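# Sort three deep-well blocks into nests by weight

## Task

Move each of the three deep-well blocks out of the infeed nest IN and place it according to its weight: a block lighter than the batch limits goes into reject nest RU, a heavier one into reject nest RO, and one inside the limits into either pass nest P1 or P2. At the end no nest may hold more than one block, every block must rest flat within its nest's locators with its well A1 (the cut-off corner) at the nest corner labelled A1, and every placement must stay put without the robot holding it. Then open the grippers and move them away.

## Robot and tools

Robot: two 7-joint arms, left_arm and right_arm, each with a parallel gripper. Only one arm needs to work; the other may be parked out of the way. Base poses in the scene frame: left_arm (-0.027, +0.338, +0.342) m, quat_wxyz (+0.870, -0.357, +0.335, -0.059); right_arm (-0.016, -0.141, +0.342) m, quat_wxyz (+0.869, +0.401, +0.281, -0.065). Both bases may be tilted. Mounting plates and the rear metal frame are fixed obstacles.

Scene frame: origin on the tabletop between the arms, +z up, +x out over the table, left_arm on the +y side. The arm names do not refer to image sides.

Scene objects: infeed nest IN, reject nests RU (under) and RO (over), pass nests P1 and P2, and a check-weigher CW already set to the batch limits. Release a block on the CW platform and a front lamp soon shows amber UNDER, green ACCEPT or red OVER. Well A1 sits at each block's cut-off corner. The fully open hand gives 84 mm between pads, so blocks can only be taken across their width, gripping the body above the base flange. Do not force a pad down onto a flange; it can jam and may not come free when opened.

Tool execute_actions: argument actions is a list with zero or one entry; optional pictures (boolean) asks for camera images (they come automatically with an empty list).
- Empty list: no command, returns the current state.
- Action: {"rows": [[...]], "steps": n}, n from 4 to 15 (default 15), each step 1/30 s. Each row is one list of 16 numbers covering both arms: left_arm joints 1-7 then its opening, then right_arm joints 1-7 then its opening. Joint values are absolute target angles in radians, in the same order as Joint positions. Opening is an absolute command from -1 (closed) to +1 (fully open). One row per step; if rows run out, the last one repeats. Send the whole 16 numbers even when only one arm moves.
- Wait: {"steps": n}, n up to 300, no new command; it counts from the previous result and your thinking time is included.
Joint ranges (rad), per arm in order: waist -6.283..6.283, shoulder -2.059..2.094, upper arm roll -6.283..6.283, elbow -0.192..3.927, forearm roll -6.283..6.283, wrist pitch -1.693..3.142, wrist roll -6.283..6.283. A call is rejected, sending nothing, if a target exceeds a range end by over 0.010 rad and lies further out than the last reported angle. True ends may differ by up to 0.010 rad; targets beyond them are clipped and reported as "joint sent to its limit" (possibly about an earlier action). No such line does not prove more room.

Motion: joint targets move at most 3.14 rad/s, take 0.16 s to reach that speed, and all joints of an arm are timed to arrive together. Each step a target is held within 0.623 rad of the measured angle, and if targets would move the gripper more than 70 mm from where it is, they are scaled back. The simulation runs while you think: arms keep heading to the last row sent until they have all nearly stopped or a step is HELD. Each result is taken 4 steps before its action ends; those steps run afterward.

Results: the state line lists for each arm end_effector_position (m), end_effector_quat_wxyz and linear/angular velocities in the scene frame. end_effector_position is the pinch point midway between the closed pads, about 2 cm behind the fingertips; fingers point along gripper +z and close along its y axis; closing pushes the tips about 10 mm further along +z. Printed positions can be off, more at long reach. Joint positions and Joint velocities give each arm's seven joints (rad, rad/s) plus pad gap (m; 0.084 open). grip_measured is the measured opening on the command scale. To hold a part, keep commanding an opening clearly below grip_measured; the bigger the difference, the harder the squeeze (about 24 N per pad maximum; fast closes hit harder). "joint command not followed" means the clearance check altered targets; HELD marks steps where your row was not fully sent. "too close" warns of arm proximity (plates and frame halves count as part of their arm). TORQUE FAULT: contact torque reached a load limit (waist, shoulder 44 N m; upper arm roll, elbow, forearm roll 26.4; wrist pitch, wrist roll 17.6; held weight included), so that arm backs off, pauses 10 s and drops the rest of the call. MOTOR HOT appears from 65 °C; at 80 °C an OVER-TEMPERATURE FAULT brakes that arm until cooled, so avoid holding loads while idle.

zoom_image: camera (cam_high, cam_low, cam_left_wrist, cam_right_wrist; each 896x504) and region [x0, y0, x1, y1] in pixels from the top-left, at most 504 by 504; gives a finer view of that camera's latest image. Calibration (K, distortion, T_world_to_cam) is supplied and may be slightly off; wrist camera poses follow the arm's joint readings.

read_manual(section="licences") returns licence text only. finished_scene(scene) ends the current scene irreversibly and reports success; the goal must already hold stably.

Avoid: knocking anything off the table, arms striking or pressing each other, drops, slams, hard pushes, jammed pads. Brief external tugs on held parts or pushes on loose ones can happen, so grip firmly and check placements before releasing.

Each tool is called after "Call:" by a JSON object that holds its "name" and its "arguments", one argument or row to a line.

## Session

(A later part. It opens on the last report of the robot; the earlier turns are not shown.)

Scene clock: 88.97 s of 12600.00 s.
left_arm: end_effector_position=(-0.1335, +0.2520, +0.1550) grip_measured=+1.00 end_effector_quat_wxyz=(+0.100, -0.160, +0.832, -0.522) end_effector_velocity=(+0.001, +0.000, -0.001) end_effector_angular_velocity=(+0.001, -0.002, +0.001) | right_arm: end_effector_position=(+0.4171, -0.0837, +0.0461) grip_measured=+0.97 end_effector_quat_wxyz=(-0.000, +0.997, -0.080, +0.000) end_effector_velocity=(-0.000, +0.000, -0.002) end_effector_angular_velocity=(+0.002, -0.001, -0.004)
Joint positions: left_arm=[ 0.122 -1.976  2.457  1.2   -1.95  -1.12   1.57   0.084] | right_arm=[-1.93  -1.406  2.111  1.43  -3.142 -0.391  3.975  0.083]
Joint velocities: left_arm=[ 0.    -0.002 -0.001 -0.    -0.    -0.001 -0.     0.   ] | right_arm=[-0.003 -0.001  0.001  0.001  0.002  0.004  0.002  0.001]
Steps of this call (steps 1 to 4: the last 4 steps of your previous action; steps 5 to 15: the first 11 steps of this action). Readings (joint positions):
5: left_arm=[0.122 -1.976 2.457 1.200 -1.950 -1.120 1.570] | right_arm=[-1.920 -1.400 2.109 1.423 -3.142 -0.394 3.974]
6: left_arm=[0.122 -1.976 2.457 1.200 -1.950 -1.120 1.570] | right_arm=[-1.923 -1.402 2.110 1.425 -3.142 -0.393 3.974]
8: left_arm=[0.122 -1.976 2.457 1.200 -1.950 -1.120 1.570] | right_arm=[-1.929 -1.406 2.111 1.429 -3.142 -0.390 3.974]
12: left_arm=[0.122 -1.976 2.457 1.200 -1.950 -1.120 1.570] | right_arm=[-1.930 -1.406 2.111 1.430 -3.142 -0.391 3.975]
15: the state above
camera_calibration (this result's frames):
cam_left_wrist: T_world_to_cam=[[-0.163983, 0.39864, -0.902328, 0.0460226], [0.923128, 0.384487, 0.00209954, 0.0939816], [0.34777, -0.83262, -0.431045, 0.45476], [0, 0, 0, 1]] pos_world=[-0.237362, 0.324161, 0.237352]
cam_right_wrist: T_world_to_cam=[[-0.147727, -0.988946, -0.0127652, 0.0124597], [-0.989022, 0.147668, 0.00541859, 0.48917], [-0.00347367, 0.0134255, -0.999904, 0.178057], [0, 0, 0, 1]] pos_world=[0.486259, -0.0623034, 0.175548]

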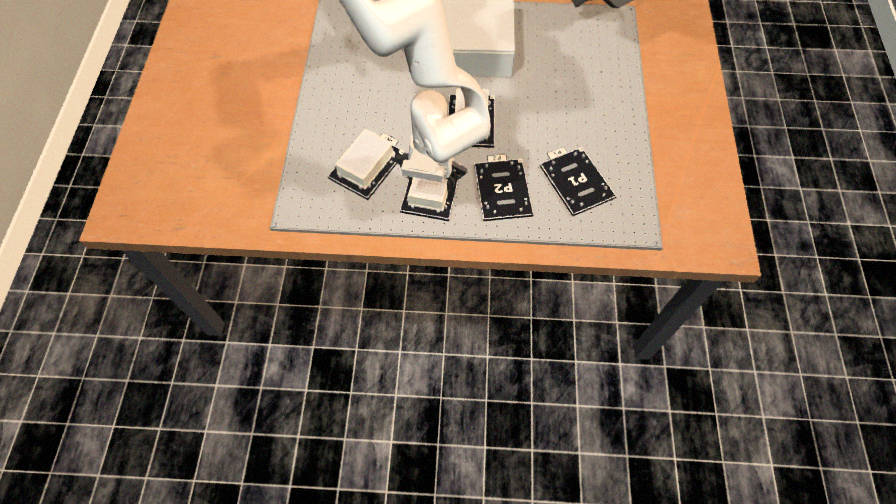

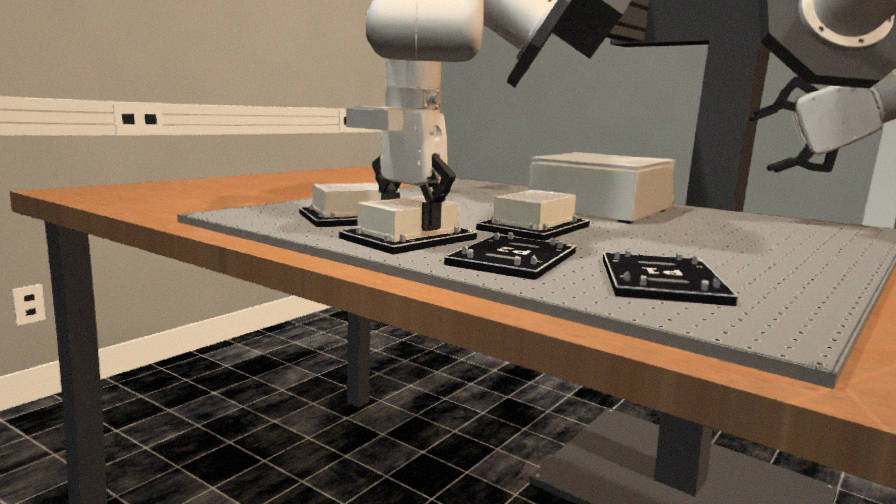

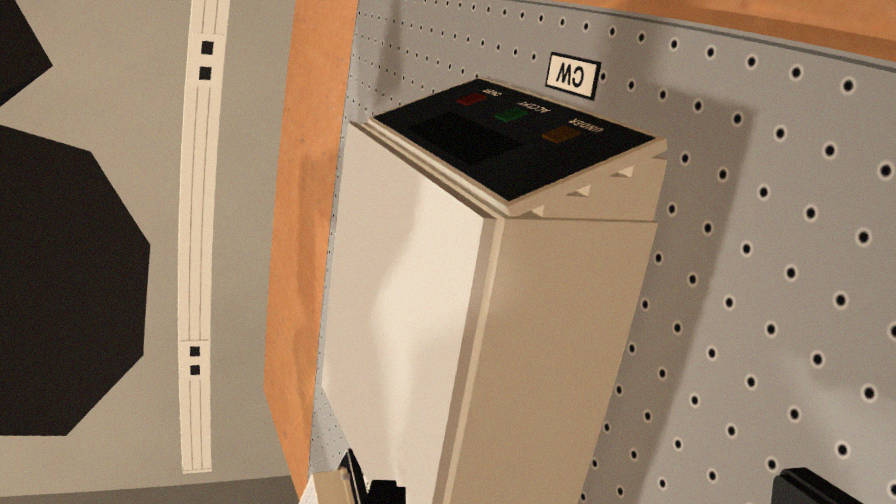

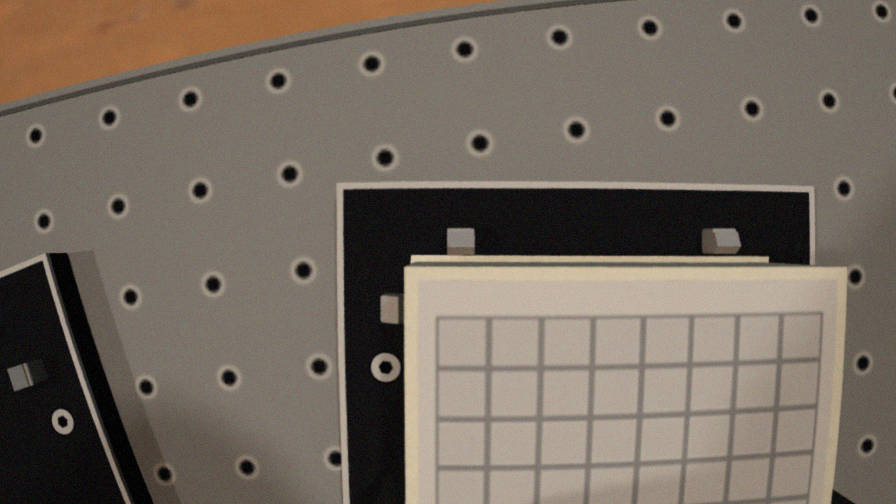

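Seated. Release and go to IN.

Call:
{"name": "execute_actions", "arguments": {
  "actions": [
    {"rows":[[0.1224,-1.976,2.457,1.2,-1.95,-1.12,1.57,1,-1.9314,-1.407,2.1116,1.4292,-3.1416,-0.3898,3.9745,1]],"steps":10}
  ]
}}

Call:
{"name": "execute_actions", "arguments": {
  "actions": [
    {"rows":[[0.1224,-1.976,2.457,1.2,-1.95,-1.12,1.57,1,-1.908,-1.3932,2.1075,1.4129,-3.1416,-0.4003,3.9745,1]],"steps":10}
  ]
}}

Call:
{"name": "execute_actions", "arguments": {
  "actions": [
    {"rows":[[0.1224,-1.976,2.457,1.2,-1.95,-1.12,1.57,1,-1.8834,-1.3788,2.1032,1.3958,-3.1416,-0.4114,3.9745,1]],"steps":10}
  ]
}}

Call:
{"name": "execute_actions", "arguments": {
  "actions": [
    {"rows":[[0.1224,-1.976,2.457,1.2,-1.95,-1.12,1.57,1,-1.728,-1.293,2.0668,1.3125,-3.1416,-0.502,3.9745,1]],"steps":12}
  ]
}}

Call:
{"name": "execute_actions", "arguments": {
  "actions": [
    {"rows":[[0.1224,-1.976,2.457,1.2,-1.95,-1.12,1.57,1,-1.397,-1.5588,2.4564,1.1001,-3.1416,-0.3782,4.4141,1]],"steps":15}
  ]
}}

Call:
{"name": "execute_actions", "arguments": {
  "actions": [
    {"steps":10}
  ]
}}

Call:
{"name": "execute_actions", "arguments": {
  "actions": [
    {"rows":[[0.1224,-1.976,2.457,1.2,-1.95,-1.12,1.57,1,-1.4672,-1.6444,2.4543,1.1464,-3.1416,-0.3138,4.4141,1]],"steps":15}
  ]
}}

Call:
{"name": "execute_actions", "arguments": {
  "actions": [
    {"steps":8}
  ],
  "pictures": true
}}

Scene clock: 89.70 s of 12600.00 s.
left_arm: end_effector_position=(-0.1335, +0.2520, +0.1550) grip_measured=+1.00 end_effector_quat_wxyz=(+0.100, -0.160, +0.832, -0.522) end_effector_velocity=(-0.000, -0.000, +0.000) end_effector_angular_velocity=(-0.002, -0.000, +0.000) | right_arm: end_effector_position=(+0.4142, -0.0841, +0.0437) grip_measured=+1.00 end_effector_quat_wxyz=(+0.000, +0.997, -0.080, -0.002) end_effector_velocity=(-0.004, +0.001, -0.001) end_effector_angular_velocity=(-0.003, +0.006, +0.007)
Joint positions: left_arm=[ 0.122 -1.976  2.457  1.2   -1.95  -1.12   1.57   0.084] | right_arm=[-1.934 -1.409  2.114  1.427 -3.141 -0.388  3.975  0.084]
Joint velocities: left_arm=[ 0.    -0.     0.     0.     0.    -0.001 -0.     0.   ] | right_arm=[ 0.    -0.005  0.005 -0.001  0.    -0.004 -0.001  0.   ]
Steps of this call (steps 1 to 4: the last 4 steps of your previous action; steps 5 to 15: the robot went on to your last target; step 16: nothing new was sent; steps 17 to 22: the first 6 steps of this action). Readings (joint positions):
17: left_arm=[0.122 -1.976 2.457 1.200 -1.950 -1.120 1.570] | right_arm=[-1.931 -1.407 2.112 1.430 -3.142 -0.390 3.975]
18: left_arm=[0.122 -1.976 2.457 1.200 -1.950 -1.120 1.570] | right_arm=[-1.931 -1.407 2.112 1.430 -3.142 -0.390 3.975]
20: left_arm=[0.122 -1.976 2.457 1.200 -1.950 -1.120 1.570] | right_arm=[-1.933 -1.408 2.113 1.428 -3.141 -0.388 3.975]
22: the state above

Scene clock: 90.03 s of 12600.00 s.
left_arm: end_effector_position=(-0.1335, +0.2520, +0.1550) grip_measured=+1.00 end_effector_quat_wxyz=(+0.100, -0.160, +0.832, -0.522) end_effector_velocity=(+0.000, -0.000, +0.000) end_effector_angular_velocity=(-0.001, -0.000, -0.000) | right_arm: end_effector_position=(+0.4174, -0.0844, +0.0551) grip_measured=+1.00 end_effector_quat_wxyz=(+0.000, +0.997, -0.080, +0.000) end_effector_velocity=(+0.003, -0.002, +0.007) end_effector_angular_velocity=(-0.003, -0.005, -0.002)
Joint positions: left_arm=[ 0.122 -1.976  2.457  1.2   -1.95  -1.12   1.57   0.084] | right_arm=[-1.908 -1.393  2.106  1.413 -3.142 -0.4    3.975  0.084]
Joint velocities: left_arm=[ 0.     0.     0.    -0.     0.    -0.001  0.    -0.   ] | right_arm=[ 0.016  0.009 -0.008 -0.008 -0.002 -0.008  0.001 -0.001]
Steps of this call (steps 1 to 4: the last 4 steps of your previous action; steps 5 to 10: the first 6 steps of this action). Readings (joint positions):
5: left_arm=[0.122 -1.976 2.457 1.200 -1.950 -1.120 1.570] | right_arm=[-1.932 -1.408 2.113 1.427 -3.141 -0.390 3.975]
6: left_arm=[0.122 -1.976 2.457 1.200 -1.950 -1.120 1.570] | right_arm=[-1.926 -1.404 2.112 1.422 -3.141 -0.392 3.975]
8: left_arm=[0.122 -1.976 2.457 1.200 -1.950 -1.120 1.570] | right_arm=[-1.912 -1.396 2.109 1.415 -3.141 -0.399 3.975]
10: the state above

Scene clock: 90.37 s of 12600.00 s.
left_arm: end_effector_position=(-0.1335, +0.2520, +0.1550) grip_measured=+1.00 end_effector_quat_wxyz=(+0.100, -0.160, +0.832, -0.522) end_effector_velocity=(+0.000, -0.000, -0.000) end_effector_angular_velocity=(-0.001, -0.001, +0.001) | right_arm: end_effector_position=(+0.4172, -0.0839, +0.0653) grip_measured=+1.00 end_effector_quat_wxyz=(-0.000, +0.997, -0.080, +0.000) end_effector_velocity=(-0.002, -0.004, +0.005) end_effector_angular_velocity=(-0.008, +0.006, +0.001)
Joint positions: left_arm=[ 0.122 -1.976  2.457  1.2   -1.95  -1.12   1.57   0.084] | right_arm=[-1.883 -1.379  2.103  1.397 -3.142 -0.412  3.975  0.084]
Joint velocities: left_arm=[-0.    -0.001  0.     0.001 -0.    -0.001  0.    -0.   ] | right_arm=[ 0.013  0.008 -0.006 -0.016 -0.001 -0.009 -0.002 -0.   ]
Steps of this call (steps 1 to 4: the last 4 steps of your previous action; steps 5 to 10: the first 6 steps of this action). Readings (joint positions):
5: left_arm=[0.122 -1.976 2.457 1.200 -1.950 -1.120 1.570] | right_arm=[-1.908 -1.393 2.107 1.412 -3.142 -0.401 3.975]
6: left_arm=[0.122 -1.976 2.457 1.200 -1.950 -1.120 1.570] | right_arm=[-1.902 -1.390 2.106 1.407 -3.142 -0.403 3.975]
8: left_arm=[0.122 -1.976 2.457 1.200 -1.950 -1.120 1.570] | right_arm=[-1.887 -1.381 2.104 1.398 -3.142 -0.410 3.975]
10: the state above

Scene clock: 90.77 s of 12600.00 s.
left_arm: end_effector_position=(-0.1335, +0.2520, +0.1550) grip_measured=+1.00 end_effector_quat_wxyz=(+0.100, -0.160, +0.832, -0.522) end_effector_velocity=(+0.001, -0.000, +0.000) end_effector_angular_velocity=(-0.001, -0.002, +0.000) | right_arm: end_effector_position=(+0.4216, -0.0789, +0.1343) grip_measured=+1.00 end_effector_quat_wxyz=(-0.006, +0.997, -0.079, +0.005) end_effector_velocity=(-0.040, -0.016, +0.003) end_effector_angular_velocity=(-0.048, +0.078, +0.020)
Joint positions: left_arm=[ 0.122 -1.976  2.457  1.2   -1.95  -1.12   1.57   0.084] | right_arm=[-1.722 -1.29   2.067  1.321 -3.142 -0.501  3.974  0.084]
Joint velocities: left_arm=[-0.    -0.     0.    -0.001  0.    -0.001 -0.     0.   ] | right_arm=[ 0.034  0.008  0.012 -0.081  0.003 -0.042 -0.001 -0.   ]
Steps of this call (steps 1 to 4: the last 4 steps of your previous action; steps 5 to 12: the first 8 steps of this action). Readings (joint positions):
5: left_arm=[0.122 -1.976 2.457 1.200 -1.950 -1.120 1.570] | right_arm=[-1.883 -1.379 2.103 1.395 -3.142 -0.412 3.975]
6: left_arm=[0.122 -1.976 2.457 1.200 -1.950 -1.120 1.570] | right_arm=[-1.875 -1.375 2.101 1.389 -3.141 -0.417 3.975]
8: left_arm=[0.122 -1.976 2.457 1.200 -1.950 -1.120 1.570] | right_arm=[-1.814 -1.341 2.086 1.349 -3.142 -0.457 3.975]
12: the state above

Scene clock: 91.27 s of 12600.00 s.
left_arm: end_effector_position=(-0.1335, +0.2520, +0.1550) grip_measured=+1.00 end_effector_quat_wxyz=(+0.100, -0.160, +0.832, -0.522) end_effector_velocity=(-0.001, -0.000, +0.000) end_effector_angular_velocity=(-0.001, +0.001, -0.000) | right_arm: end_effector_position=(+0.2646, +0.0023, +0.1324) grip_measured=+1.00 end_effector_quat_wxyz=(-0.011, +1.000, -0.020, -0.003) end_effector_velocity=(-0.558, +0.102, -0.037) end_effector_angular_velocity=(-0.105, -0.016, +0.414)
Joint positions: left_arm=[ 0.122 -1.976  2.457  1.2   -1.95  -1.12   1.57   0.084] | right_arm=[-1.493 -1.483  2.346  1.163 -3.141 -0.413  4.286  0.084]
Joint velocities: left_arm=[-0.     0.001  0.     0.001 -0.    -0.001 -0.    -0.   ] | right_arm=[ 0.854 -0.671  0.999 -0.534  0.001  0.303  1.104  0.   ]
Steps of this call (steps 1 to 4: the last 4 steps of your previous action; steps 5 to 15: the first 11 steps of this action). Readings (joint positions):
5: left_arm=[0.122 -1.976 2.457 1.200 -1.950 -1.120 1.570] | right_arm=[-1.730 -1.295 2.067 1.310 -3.142 -0.501 3.976]
6: left_arm=[0.122 -1.976 2.457 1.200 -1.950 -1.120 1.570] | right_arm=[-1.724 -1.299 2.071 1.306 -3.142 -0.497 3.987]
8: left_arm=[0.122 -1.976 2.457 1.200 -1.950 -1.120 1.570] | right_arm=[-1.683 -1.333 2.115 1.277 -3.144 -0.479 4.047]
12: left_arm=[0.122 -1.976 2.457 1.200 -1.950 -1.120 1.570] | right_arm=[-1.576 -1.417 2.248 1.215 -3.142 -0.443 4.179]
15: the state above

Scene clock: 91.60 s of 12600.00 s.
left_arm: end_effector_position=(-0.1335, +0.2520, +0.1550) grip_measured=+1.00 end_effector_quat_wxyz=(+0.100, -0.160, +0.832, -0.522) end_effector_velocity=(+0.000, -0.001, +0.001) end_effector_angular_velocity=(-0.003, -0.000, +0.001) | right_arm: end_effector_position=(+0.2075, +0.0026, +0.1253) grip_measured=+1.00 end_effector_quat_wxyz=(-0.000, +1.000, -0.003, +0.001) end_effector_velocity=(-0.008, +0.007, +0.002) end_effector_angular_velocity=(+0.012, +0.009, +0.010)
Joint positions: left_arm=[ 0.122 -1.976  2.457  1.2   -1.95  -1.12   1.57   0.084] | right_arm=[-1.399 -1.557  2.45   1.101 -3.142 -0.378  4.414  0.084]
Joint velocities: left_arm=[ 0.     0.     0.002  0.     0.    -0.001  0.     0.   ] | right_arm=[ 0.003  0.002  0.019  0.004  0.002  0.001  0.003 -0.   ]
Kept back: nothing.
Steps of this call (steps 1 to 4: the last 4 steps of your previous action; steps 5 to 10: the robot went on to your last target). Readings (joint positions):
1: left_arm=[0.122 -1.976 2.457 1.200 -1.950 -1.120 1.570] | right_arm=[-1.465 -1.505 2.379 1.145 -3.141 -0.403 4.323]
2: left_arm=[0.122 -1.976 2.457 1.200 -1.950 -1.120 1.570] | right_arm=[-1.437 -1.527 2.411 1.127 -3.141 -0.394 4.358]
4: left_arm=[0.122 -1.976 2.457 1.200 -1.950 -1.120 1.570] | right_arm=[-1.403 -1.556 2.456 1.104 -3.140 -0.382 4.400]
8: left_arm=[0.122 -1.976 2.457 1.200 -1.950 -1.120 1.570] | right_arm=[-1.399 -1.558 2.452 1.100 -3.142 -0.379 4.413]
10: the state above

Scene clock: 91.97 s of 12600.00 s.
left_arm: end_effector_position=(-0.1335, +0.2520, +0.1550) grip_measured=+1.00 end_effector_quat_wxyz=(+0.100, -0.160, +0.832, -0.522) end_effector_velocity=(-0.000, +0.000, -0.000) end_effector_angular_velocity=(+0.002, +0.002, -0.000) | right_arm: end_effector_position=(+0.2050, +0.0038, +0.0866) grip_measured=+1.00 end_effector_quat_wxyz=(-0.001, +1.000, -0.000, -0.000) end_effector_velocity=(+0.007, +0.018, +0.010) end_effector_angular_velocity=(+0.039, -0.016, -0.001)
Joint positions: left_arm=[ 0.122 -1.976  2.457  1.2   -1.95  -1.12   1.57   0.084] | right_arm=[-1.467 -1.643  2.454  1.147 -3.142 -0.314  4.414  0.084]
Joint velocities: left_arm=[ 0.     0.001  0.     0.     0.     0.003  0.    -0.   ] | right_arm=[ 0.018  0.017 -0.001  0.016 -0.002  0.002  0.002 -0.   ]
Steps of this call (steps 1 to 11: the first 11 steps of this action). Readings (joint positions):
1: left_arm=[0.122 -1.976 2.457 1.200 -1.950 -1.120 1.570] | right_arm=[-1.399 -1.558 2.451 1.101 -3.142 -0.378 4.414]
2: left_arm=[0.122 -1.976 2.457 1.200 -1.950 -1.120 1.570] | right_arm=[-1.406 -1.566 2.452 1.108 -3.142 -0.370 4.414]
4: left_arm=[0.122 -1.976 2.457 1.200 -1.950 -1.120 1.570] | right_arm=[-1.444 -1.614 2.452 1.137 -3.142 -0.333 4.414]
8: left_arm=[0.122 -1.976 2.457 1.200 -1.950 -1.120 1.570] | right_arm=[-1.470 -1.647 2.454 1.142 -3.142 -0.315 4.414]
11: the state above

Scene clock: 92.23 s of 12600.00 s.
left_arm: end_effector_position=(-0.1335, +0.2520, +0.1550) grip_measured=+1.00 end_effector_quat_wxyz=(+0.100, -0.160, +0.832, -0.522) end_effector_velocity=(-0.000, -0.000, +0.001) end_effector_angular_velocity=(-0.002, +0.000, -0.000) | right_arm: end_effector_position=(+0.2046, +0.0032, +0.0863) grip_measured=+1.00 end_effector_quat_wxyz=(-0.000, +1.000, -0.000, -0.000) end_effector_velocity=(+0.001, -0.001, -0.001) end_effector_angular_velocity=(-0.002, -0.000, -0.002)
Joint positions: left_arm=[ 0.122 -1.976  2.457  1.2   -1.95  -1.12   1.57   0.084] | right_arm=[-1.467 -1.644  2.454  1.146 -3.142 -0.314  4.414  0.084]
Joint velocities: left_arm=[-0.     0.001  0.001 -0.     0.    -0.    -0.    -0.   ] | right_arm=[-0.002 -0.002 -0.002  0.     0.001  0.001 -0.001  0.   ]
Kept back: nothing.
Steps of this call (steps 1 to 4: the last 4 steps of your previous action; steps 5 to 8: the robot went on to your last target). Readings (joint positions):
1: left_arm=[0.122 -1.976 2.457 1.200 -1.950 -1.120 1.570] | right_arm=[-1.467 -1.643 2.454 1.147 -3.142 -0.314 4.414]
2: left_arm=[0.122 -1.976 2.457 1.200 -1.950 -1.120 1.570] | right_arm=[-1.466 -1.643 2.454 1.147 -3.142 -0.314 4.414]
4: left_arm=[0.122 -1.976 2.457 1.200 -1.950 -1.120 1.570] | right_arm=[-1.467 -1.644 2.454 1.147 -3.142 -0.314 4.414]
8: the state above
camera_calibration (this result's frames):
cam_left_wrist: T_world_to_cam=[[-0.163983, 0.39864, -0.902328, 0.0460228], [0.923128, 0.384487, 0.00209926, 0.0939815], [0.34777, -0.83262, -0.431045, 0.45476], [0, 0, 0, 1]] pos_world=[-0.237362, 0.324161, 0.237352]
cam_right_wrist: T_world_to_cam=[[0.0111144, -0.999859, -0.0126042, 0.0350954], [-0.999918, -0.0111938, 0.00624536, 0.268527], [-0.00638557, 0.0125338, -0.999901, 0.216927], [0, 0, 0, 1]] pos_world=[0.2695, 0.0353774, 0.21567]

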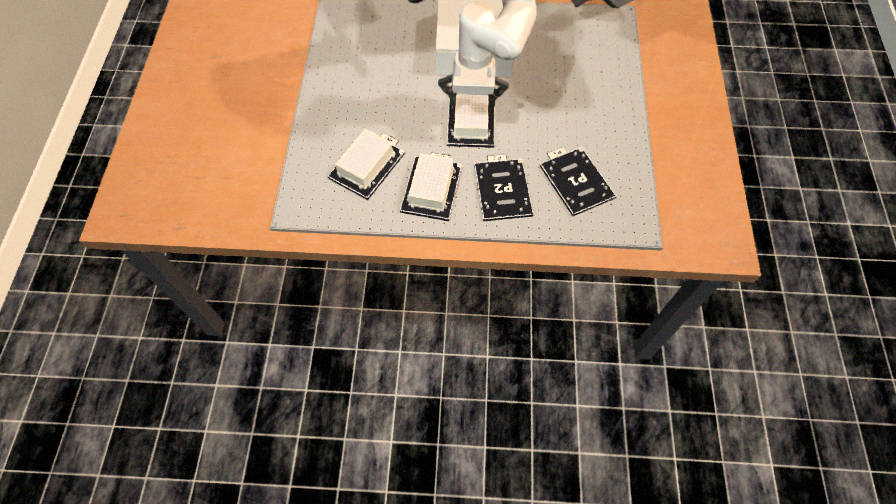

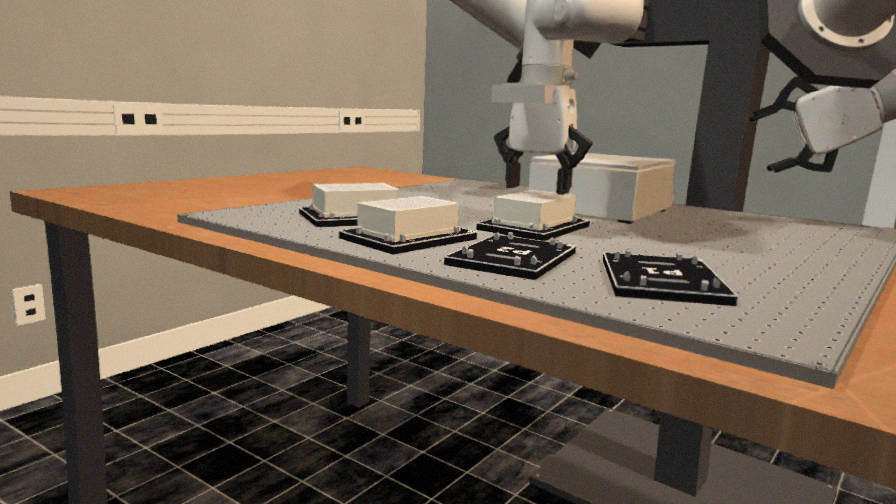

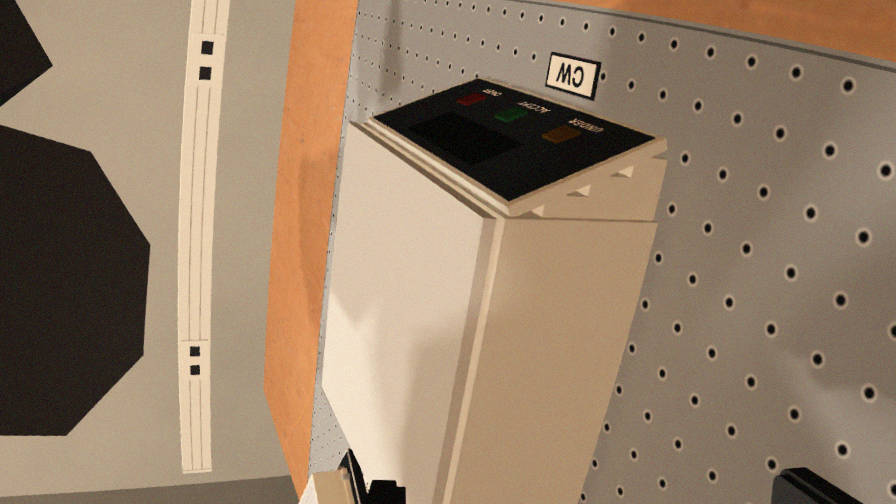

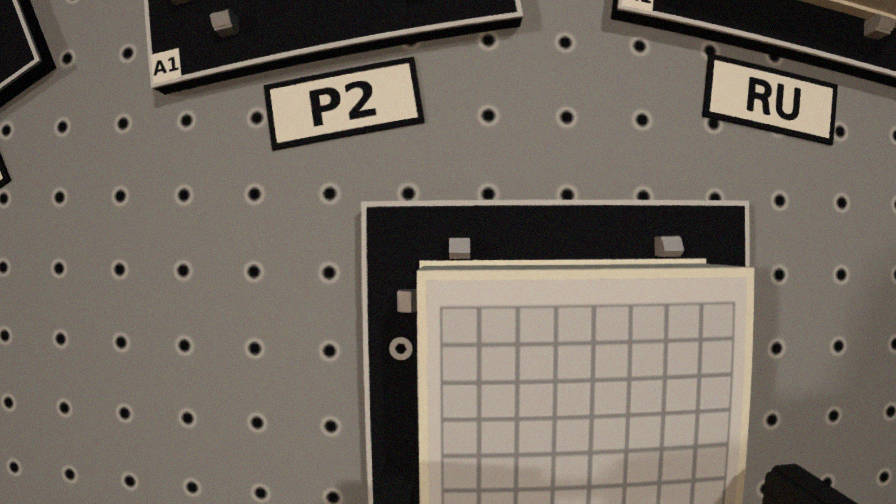

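Call:
{"name": "execute_actions", "arguments": {
  "actions": [
    {"rows":[[0.1224,-1.976,2.457,1.2,-1.95,-1.12,1.57,1,-1.4858,-1.6669,2.4525,1.161,-3.1416,-0.2995,4.4141,1]],"steps":10}
  ]
}}

Call:
{"name": "execute_actions", "arguments": {
  "actions": [
    {"rows":[[0.1224,-1.976,2.457,1.2,-1.95,-1.12,1.57,1,-1.495,-1.678,2.4516,1.1685,-3.1416,-0.2925,4.4141,1]],"steps":10}
  ]
}}

Call:
{"name": "execute_actions", "arguments": {
  "actions": [
    {"rows":[[0.1224,-1.976,2.457,1.2,-1.95,-1.12,1.57,1,-1.505,-1.6899,2.4504,1.1766,-3.1416,-0.285,4.4141,1]],"steps":12}
  ]
}}

Call:
{"name": "execute_actions", "arguments": {
  "actions": [
    {"rows":[[0.1224,-1.976,2.457,1.2,-1.95,-1.12,1.57,1,-1.5245,-1.7132,2.4479,1.193,-3.1416,-0.2712,4.4141,1]],"steps":12}
  ],
  "pictures": true
}}

Scene clock: 92.63 s of 12600.00 s.
left_arm: end_effector_position=(-0.1335, +0.2520, +0.1550) grip_measured=+1.00 end_effector_quat_wxyz=(+0.100, -0.160, +0.832, -0.522) end_effector_velocity=(-0.000, +0.001, -0.000) end_effector_angular_velocity=(+0.001, +0.000, -0.001) | right_arm: end_effector_position=(+0.2041, +0.0020, +0.0758) grip_measured=+1.00 end_effector_quat_wxyz=(+0.001, +1.000, -0.000, -0.001) end_effector_velocity=(+0.006, +0.013, +0.002) end_effector_angular_velocity=(+0.026, -0.011, +0.002)
Joint positions: left_arm=[ 0.122 -1.976  2.457  1.2   -1.95  -1.12   1.57   0.084] | right_arm=[-1.486 -1.668  2.453  1.16  -3.142 -0.3    4.414  0.084]
Joint velocities: left_arm=[-0.     0.    -0.002  0.    -0.    -0.001 -0.    -0.   ] | right_arm=[-0.    -0.001 -0.002  0.025 -0.003  0.004 -0.    -0.   ]
Steps of this call (steps 1 to 6: the robot went on to your last target; steps 7 to 12: the first 6 steps of this action). Readings (joint positions):
7: left_arm=[0.122 -1.976 2.457 1.200 -1.950 -1.120 1.570] | right_arm=[-1.468 -1.645 2.454 1.147 -3.142 -0.313 4.414]
8: left_arm=[0.122 -1.976 2.457 1.200 -1.950 -1.120 1.570] | right_arm=[-1.472 -1.650 2.454 1.152 -3.142 -0.309 4.414]
10: left_arm=[0.122 -1.976 2.457 1.200 -1.950 -1.120 1.570] | right_arm=[-1.483 -1.664 2.453 1.159 -3.142 -0.302 4.414]
12: the state above

Scene clock: 92.97 s of 12600.00 s.
left_arm: end_effector_position=(-0.1335, +0.2520, +0.1550) grip_measured=+1.00 end_effector_quat_wxyz=(+0.100, -0.160, +0.832, -0.522) end_effector_velocity=(-0.000, -0.000, +0.000) end_effector_angular_velocity=(-0.000, +0.001, +0.000) | right_arm: end_effector_position=(+0.2044, +0.0028, +0.0711) grip_measured=+1.00 end_effector_quat_wxyz=(+0.000, +1.000, -0.000, -0.001) end_effector_velocity=(+0.000, +0.005, -0.001) end_effector_angular_velocity=(+0.010, -0.001, +0.001)
Joint positions: left_arm=[ 0.122 -1.976  2.457  1.2   -1.95  -1.12   1.57   0.084] | right_arm=[-1.495 -1.678  2.452  1.168 -3.142 -0.293  4.414  0.084]
Joint velocities: left_arm=[ 0.     0.     0.001 -0.    -0.     0.001 -0.    -0.   ] | right_arm=[-0.002 -0.003  0.002  0.009  0.001  0.005  0.    -0.   ]
Steps of this call (steps 1 to 4: the last 4 steps of your previous action; steps 5 to 10: the first 6 steps of this action). Readings (joint positions):
5: left_arm=[0.122 -1.976 2.457 1.200 -1.950 -1.120 1.570] | right_arm=[-1.486 -1.667 2.452 1.162 -3.142 -0.299 4.414]
6: left_arm=[0.122 -1.976 2.457 1.200 -1.950 -1.120 1.570] | right_arm=[-1.489 -1.670 2.452 1.164 -3.142 -0.297 4.414]
8: left_arm=[0.122 -1.976 2.457 1.200 -1.950 -1.120 1.570] | right_arm=[-1.494 -1.677 2.452 1.167 -3.142 -0.294 4.414]
10: the state above

Scene clock: 93.37 s of 12600.00 s.
left_arm: end_effector_position=(-0.1335, +0.2520, +0.1550) grip_measured=+1.00 end_effector_quat_wxyz=(+0.100, -0.160, +0.832, -0.522) end_effector_velocity=(+0.001, -0.000, -0.000) end_effector_angular_velocity=(+0.000, -0.001, +0.001) | right_arm: end_effector_position=(+0.2046, +0.0032, +0.0659) grip_measured=+1.00 end_effector_quat_wxyz=(-0.000, +1.000, -0.000, -0.000) end_effector_velocity=(+0.003, +0.005, +0.003) end_effector_angular_velocity=(+0.010, -0.005, +0.001)
Joint positions: left_arm=[ 0.122 -1.976  2.457  1.2   -1.95  -1.12   1.57   0.084] | right_arm=[-1.505 -1.69   2.451  1.177 -3.142 -0.285  4.414  0.084]
Joint velocities: left_arm=[-0.    -0.     0.001 -0.001 -0.     0.001  0.     0.   ] | right_arm=[ 0.004  0.005 -0.002  0.005 -0.002 -0.    -0.001  0.   ]
Steps of this call (steps 1 to 4: the last 4 steps of your previous action; steps 5 to 12: the first 8 steps of this action). Readings (joint positions):
5: left_arm=[0.122 -1.976 2.457 1.200 -1.950 -1.120 1.570] | right_arm=[-1.495 -1.678 2.452 1.169 -3.142 -0.292 4.414]
6: left_arm=[0.122 -1.976 2.457 1.200 -1.950 -1.120 1.570] | right_arm=[-1.498 -1.682 2.451 1.172 -3.142 -0.290 4.414]
8: left_arm=[0.122 -1.976 2.457 1.200 -1.950 -1.120 1.570] | right_arm=[-1.504 -1.689 2.450 1.175 -3.142 -0.286 4.414]
12: the state above

Scene clock: 93.77 s of 12600.00 s.
left_arm: end_effector_position=(-0.1335, +0.2520, +0.1550) grip_measured=+1.00 end_effector_quat_wxyz=(+0.100, -0.160, +0.832, -0.522) end_effector_velocity=(-0.001, +0.000, +0.000) end_effector_angular_velocity=(+0.000, +0.002, -0.001) | right_arm: end_effector_position=(+0.2044, +0.0030, +0.0555) grip_measured=+1.00 end_effector_quat_wxyz=(+0.000, +1.000, -0.000, -0.001) end_effector_velocity=(+0.007, +0.008, +0.005) end_effector_angular_velocity=(+0.018, -0.011, -0.003)
Joint positions: left_arm=[ 0.122 -1.976  2.457  1.2   -1.95  -1.12   1.57   0.084] | right_arm=[-1.525 -1.713  2.448  1.193 -3.142 -0.271  4.414  0.084]
Joint velocities: left_arm=[-0.     0.001 -0.     0.001  0.     0.001 -0.    -0.   ] | right_arm=[ 0.008  0.01  -0.006  0.008 -0.002  0.    -0.    -0.   ]
Steps of this call (steps 1 to 4: the last 4 steps of your previous action; steps 5 to 12: the first 8 steps of this action). Readings (joint positions):
5: left_arm=[0.122 -1.976 2.457 1.200 -1.950 -1.120 1.570] | right_arm=[-1.505 -1.690 2.450 1.177 -3.142 -0.284 4.414]
6: left_arm=[0.122 -1.976 2.457 1.200 -1.950 -1.120 1.570] | right_arm=[-1.510 -1.696 2.449 1.182 -3.142 -0.281 4.414]
8: left_arm=[0.122 -1.976 2.457 1.200 -1.950 -1.120 1.570] | right_arm=[-1.522 -1.710 2.448 1.190 -3.142 -0.273 4.414]
12: the state above
camera_calibration (this result's frames):
cam_left_wrist: T_world_to_cam=[[-0.163983, 0.39864, -0.902328, 0.0460225], [0.923128, 0.384487, 0.00209954, 0.0939815], [0.34777, -0.83262, -0.431045, 0.45476], [0, 0, 0, 1]] pos_world=[-0.237362, 0.324161, 0.237352]
cam_right_wrist: T_world_to_cam=[[0.0110974, -0.999866, -0.0120152, 0.0344987], [-0.999916, -0.0111774, 0.00660915, 0.268518], [-0.00674256, 0.0119409, -0.999906, 0.18623], [0, 0, 0, 1]] pos_world=[0.269368, 0.0352717, 0.184853]

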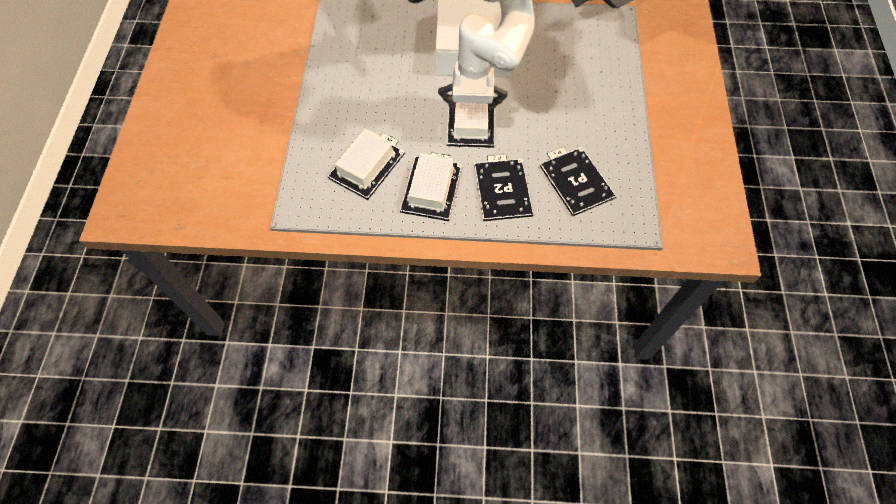

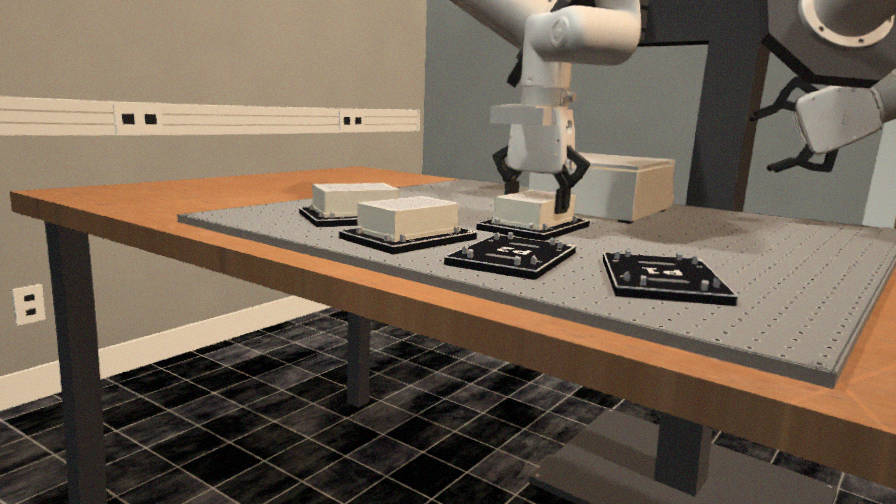

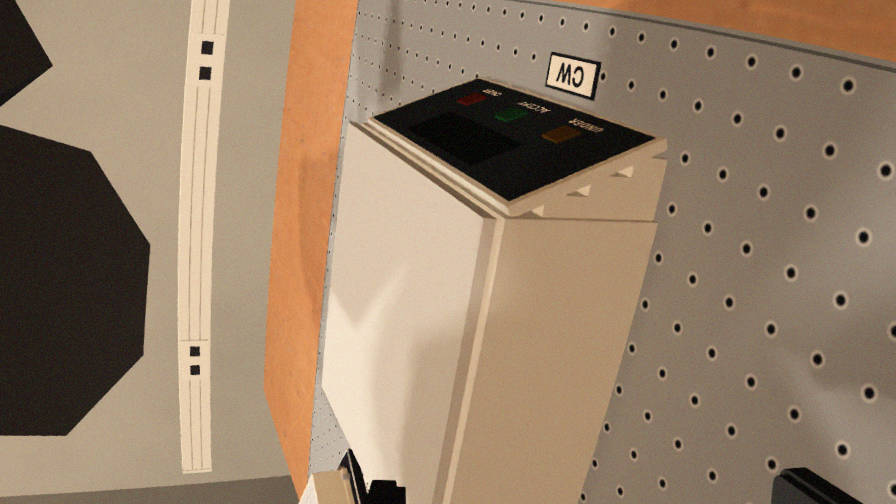

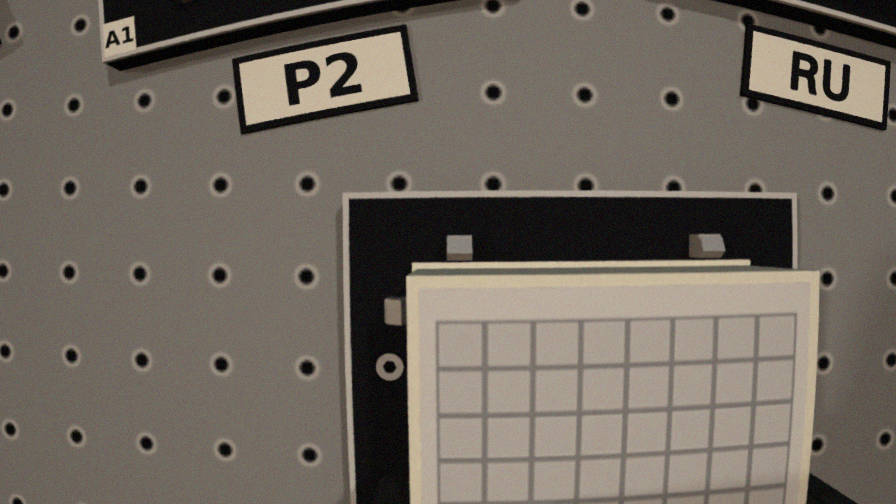

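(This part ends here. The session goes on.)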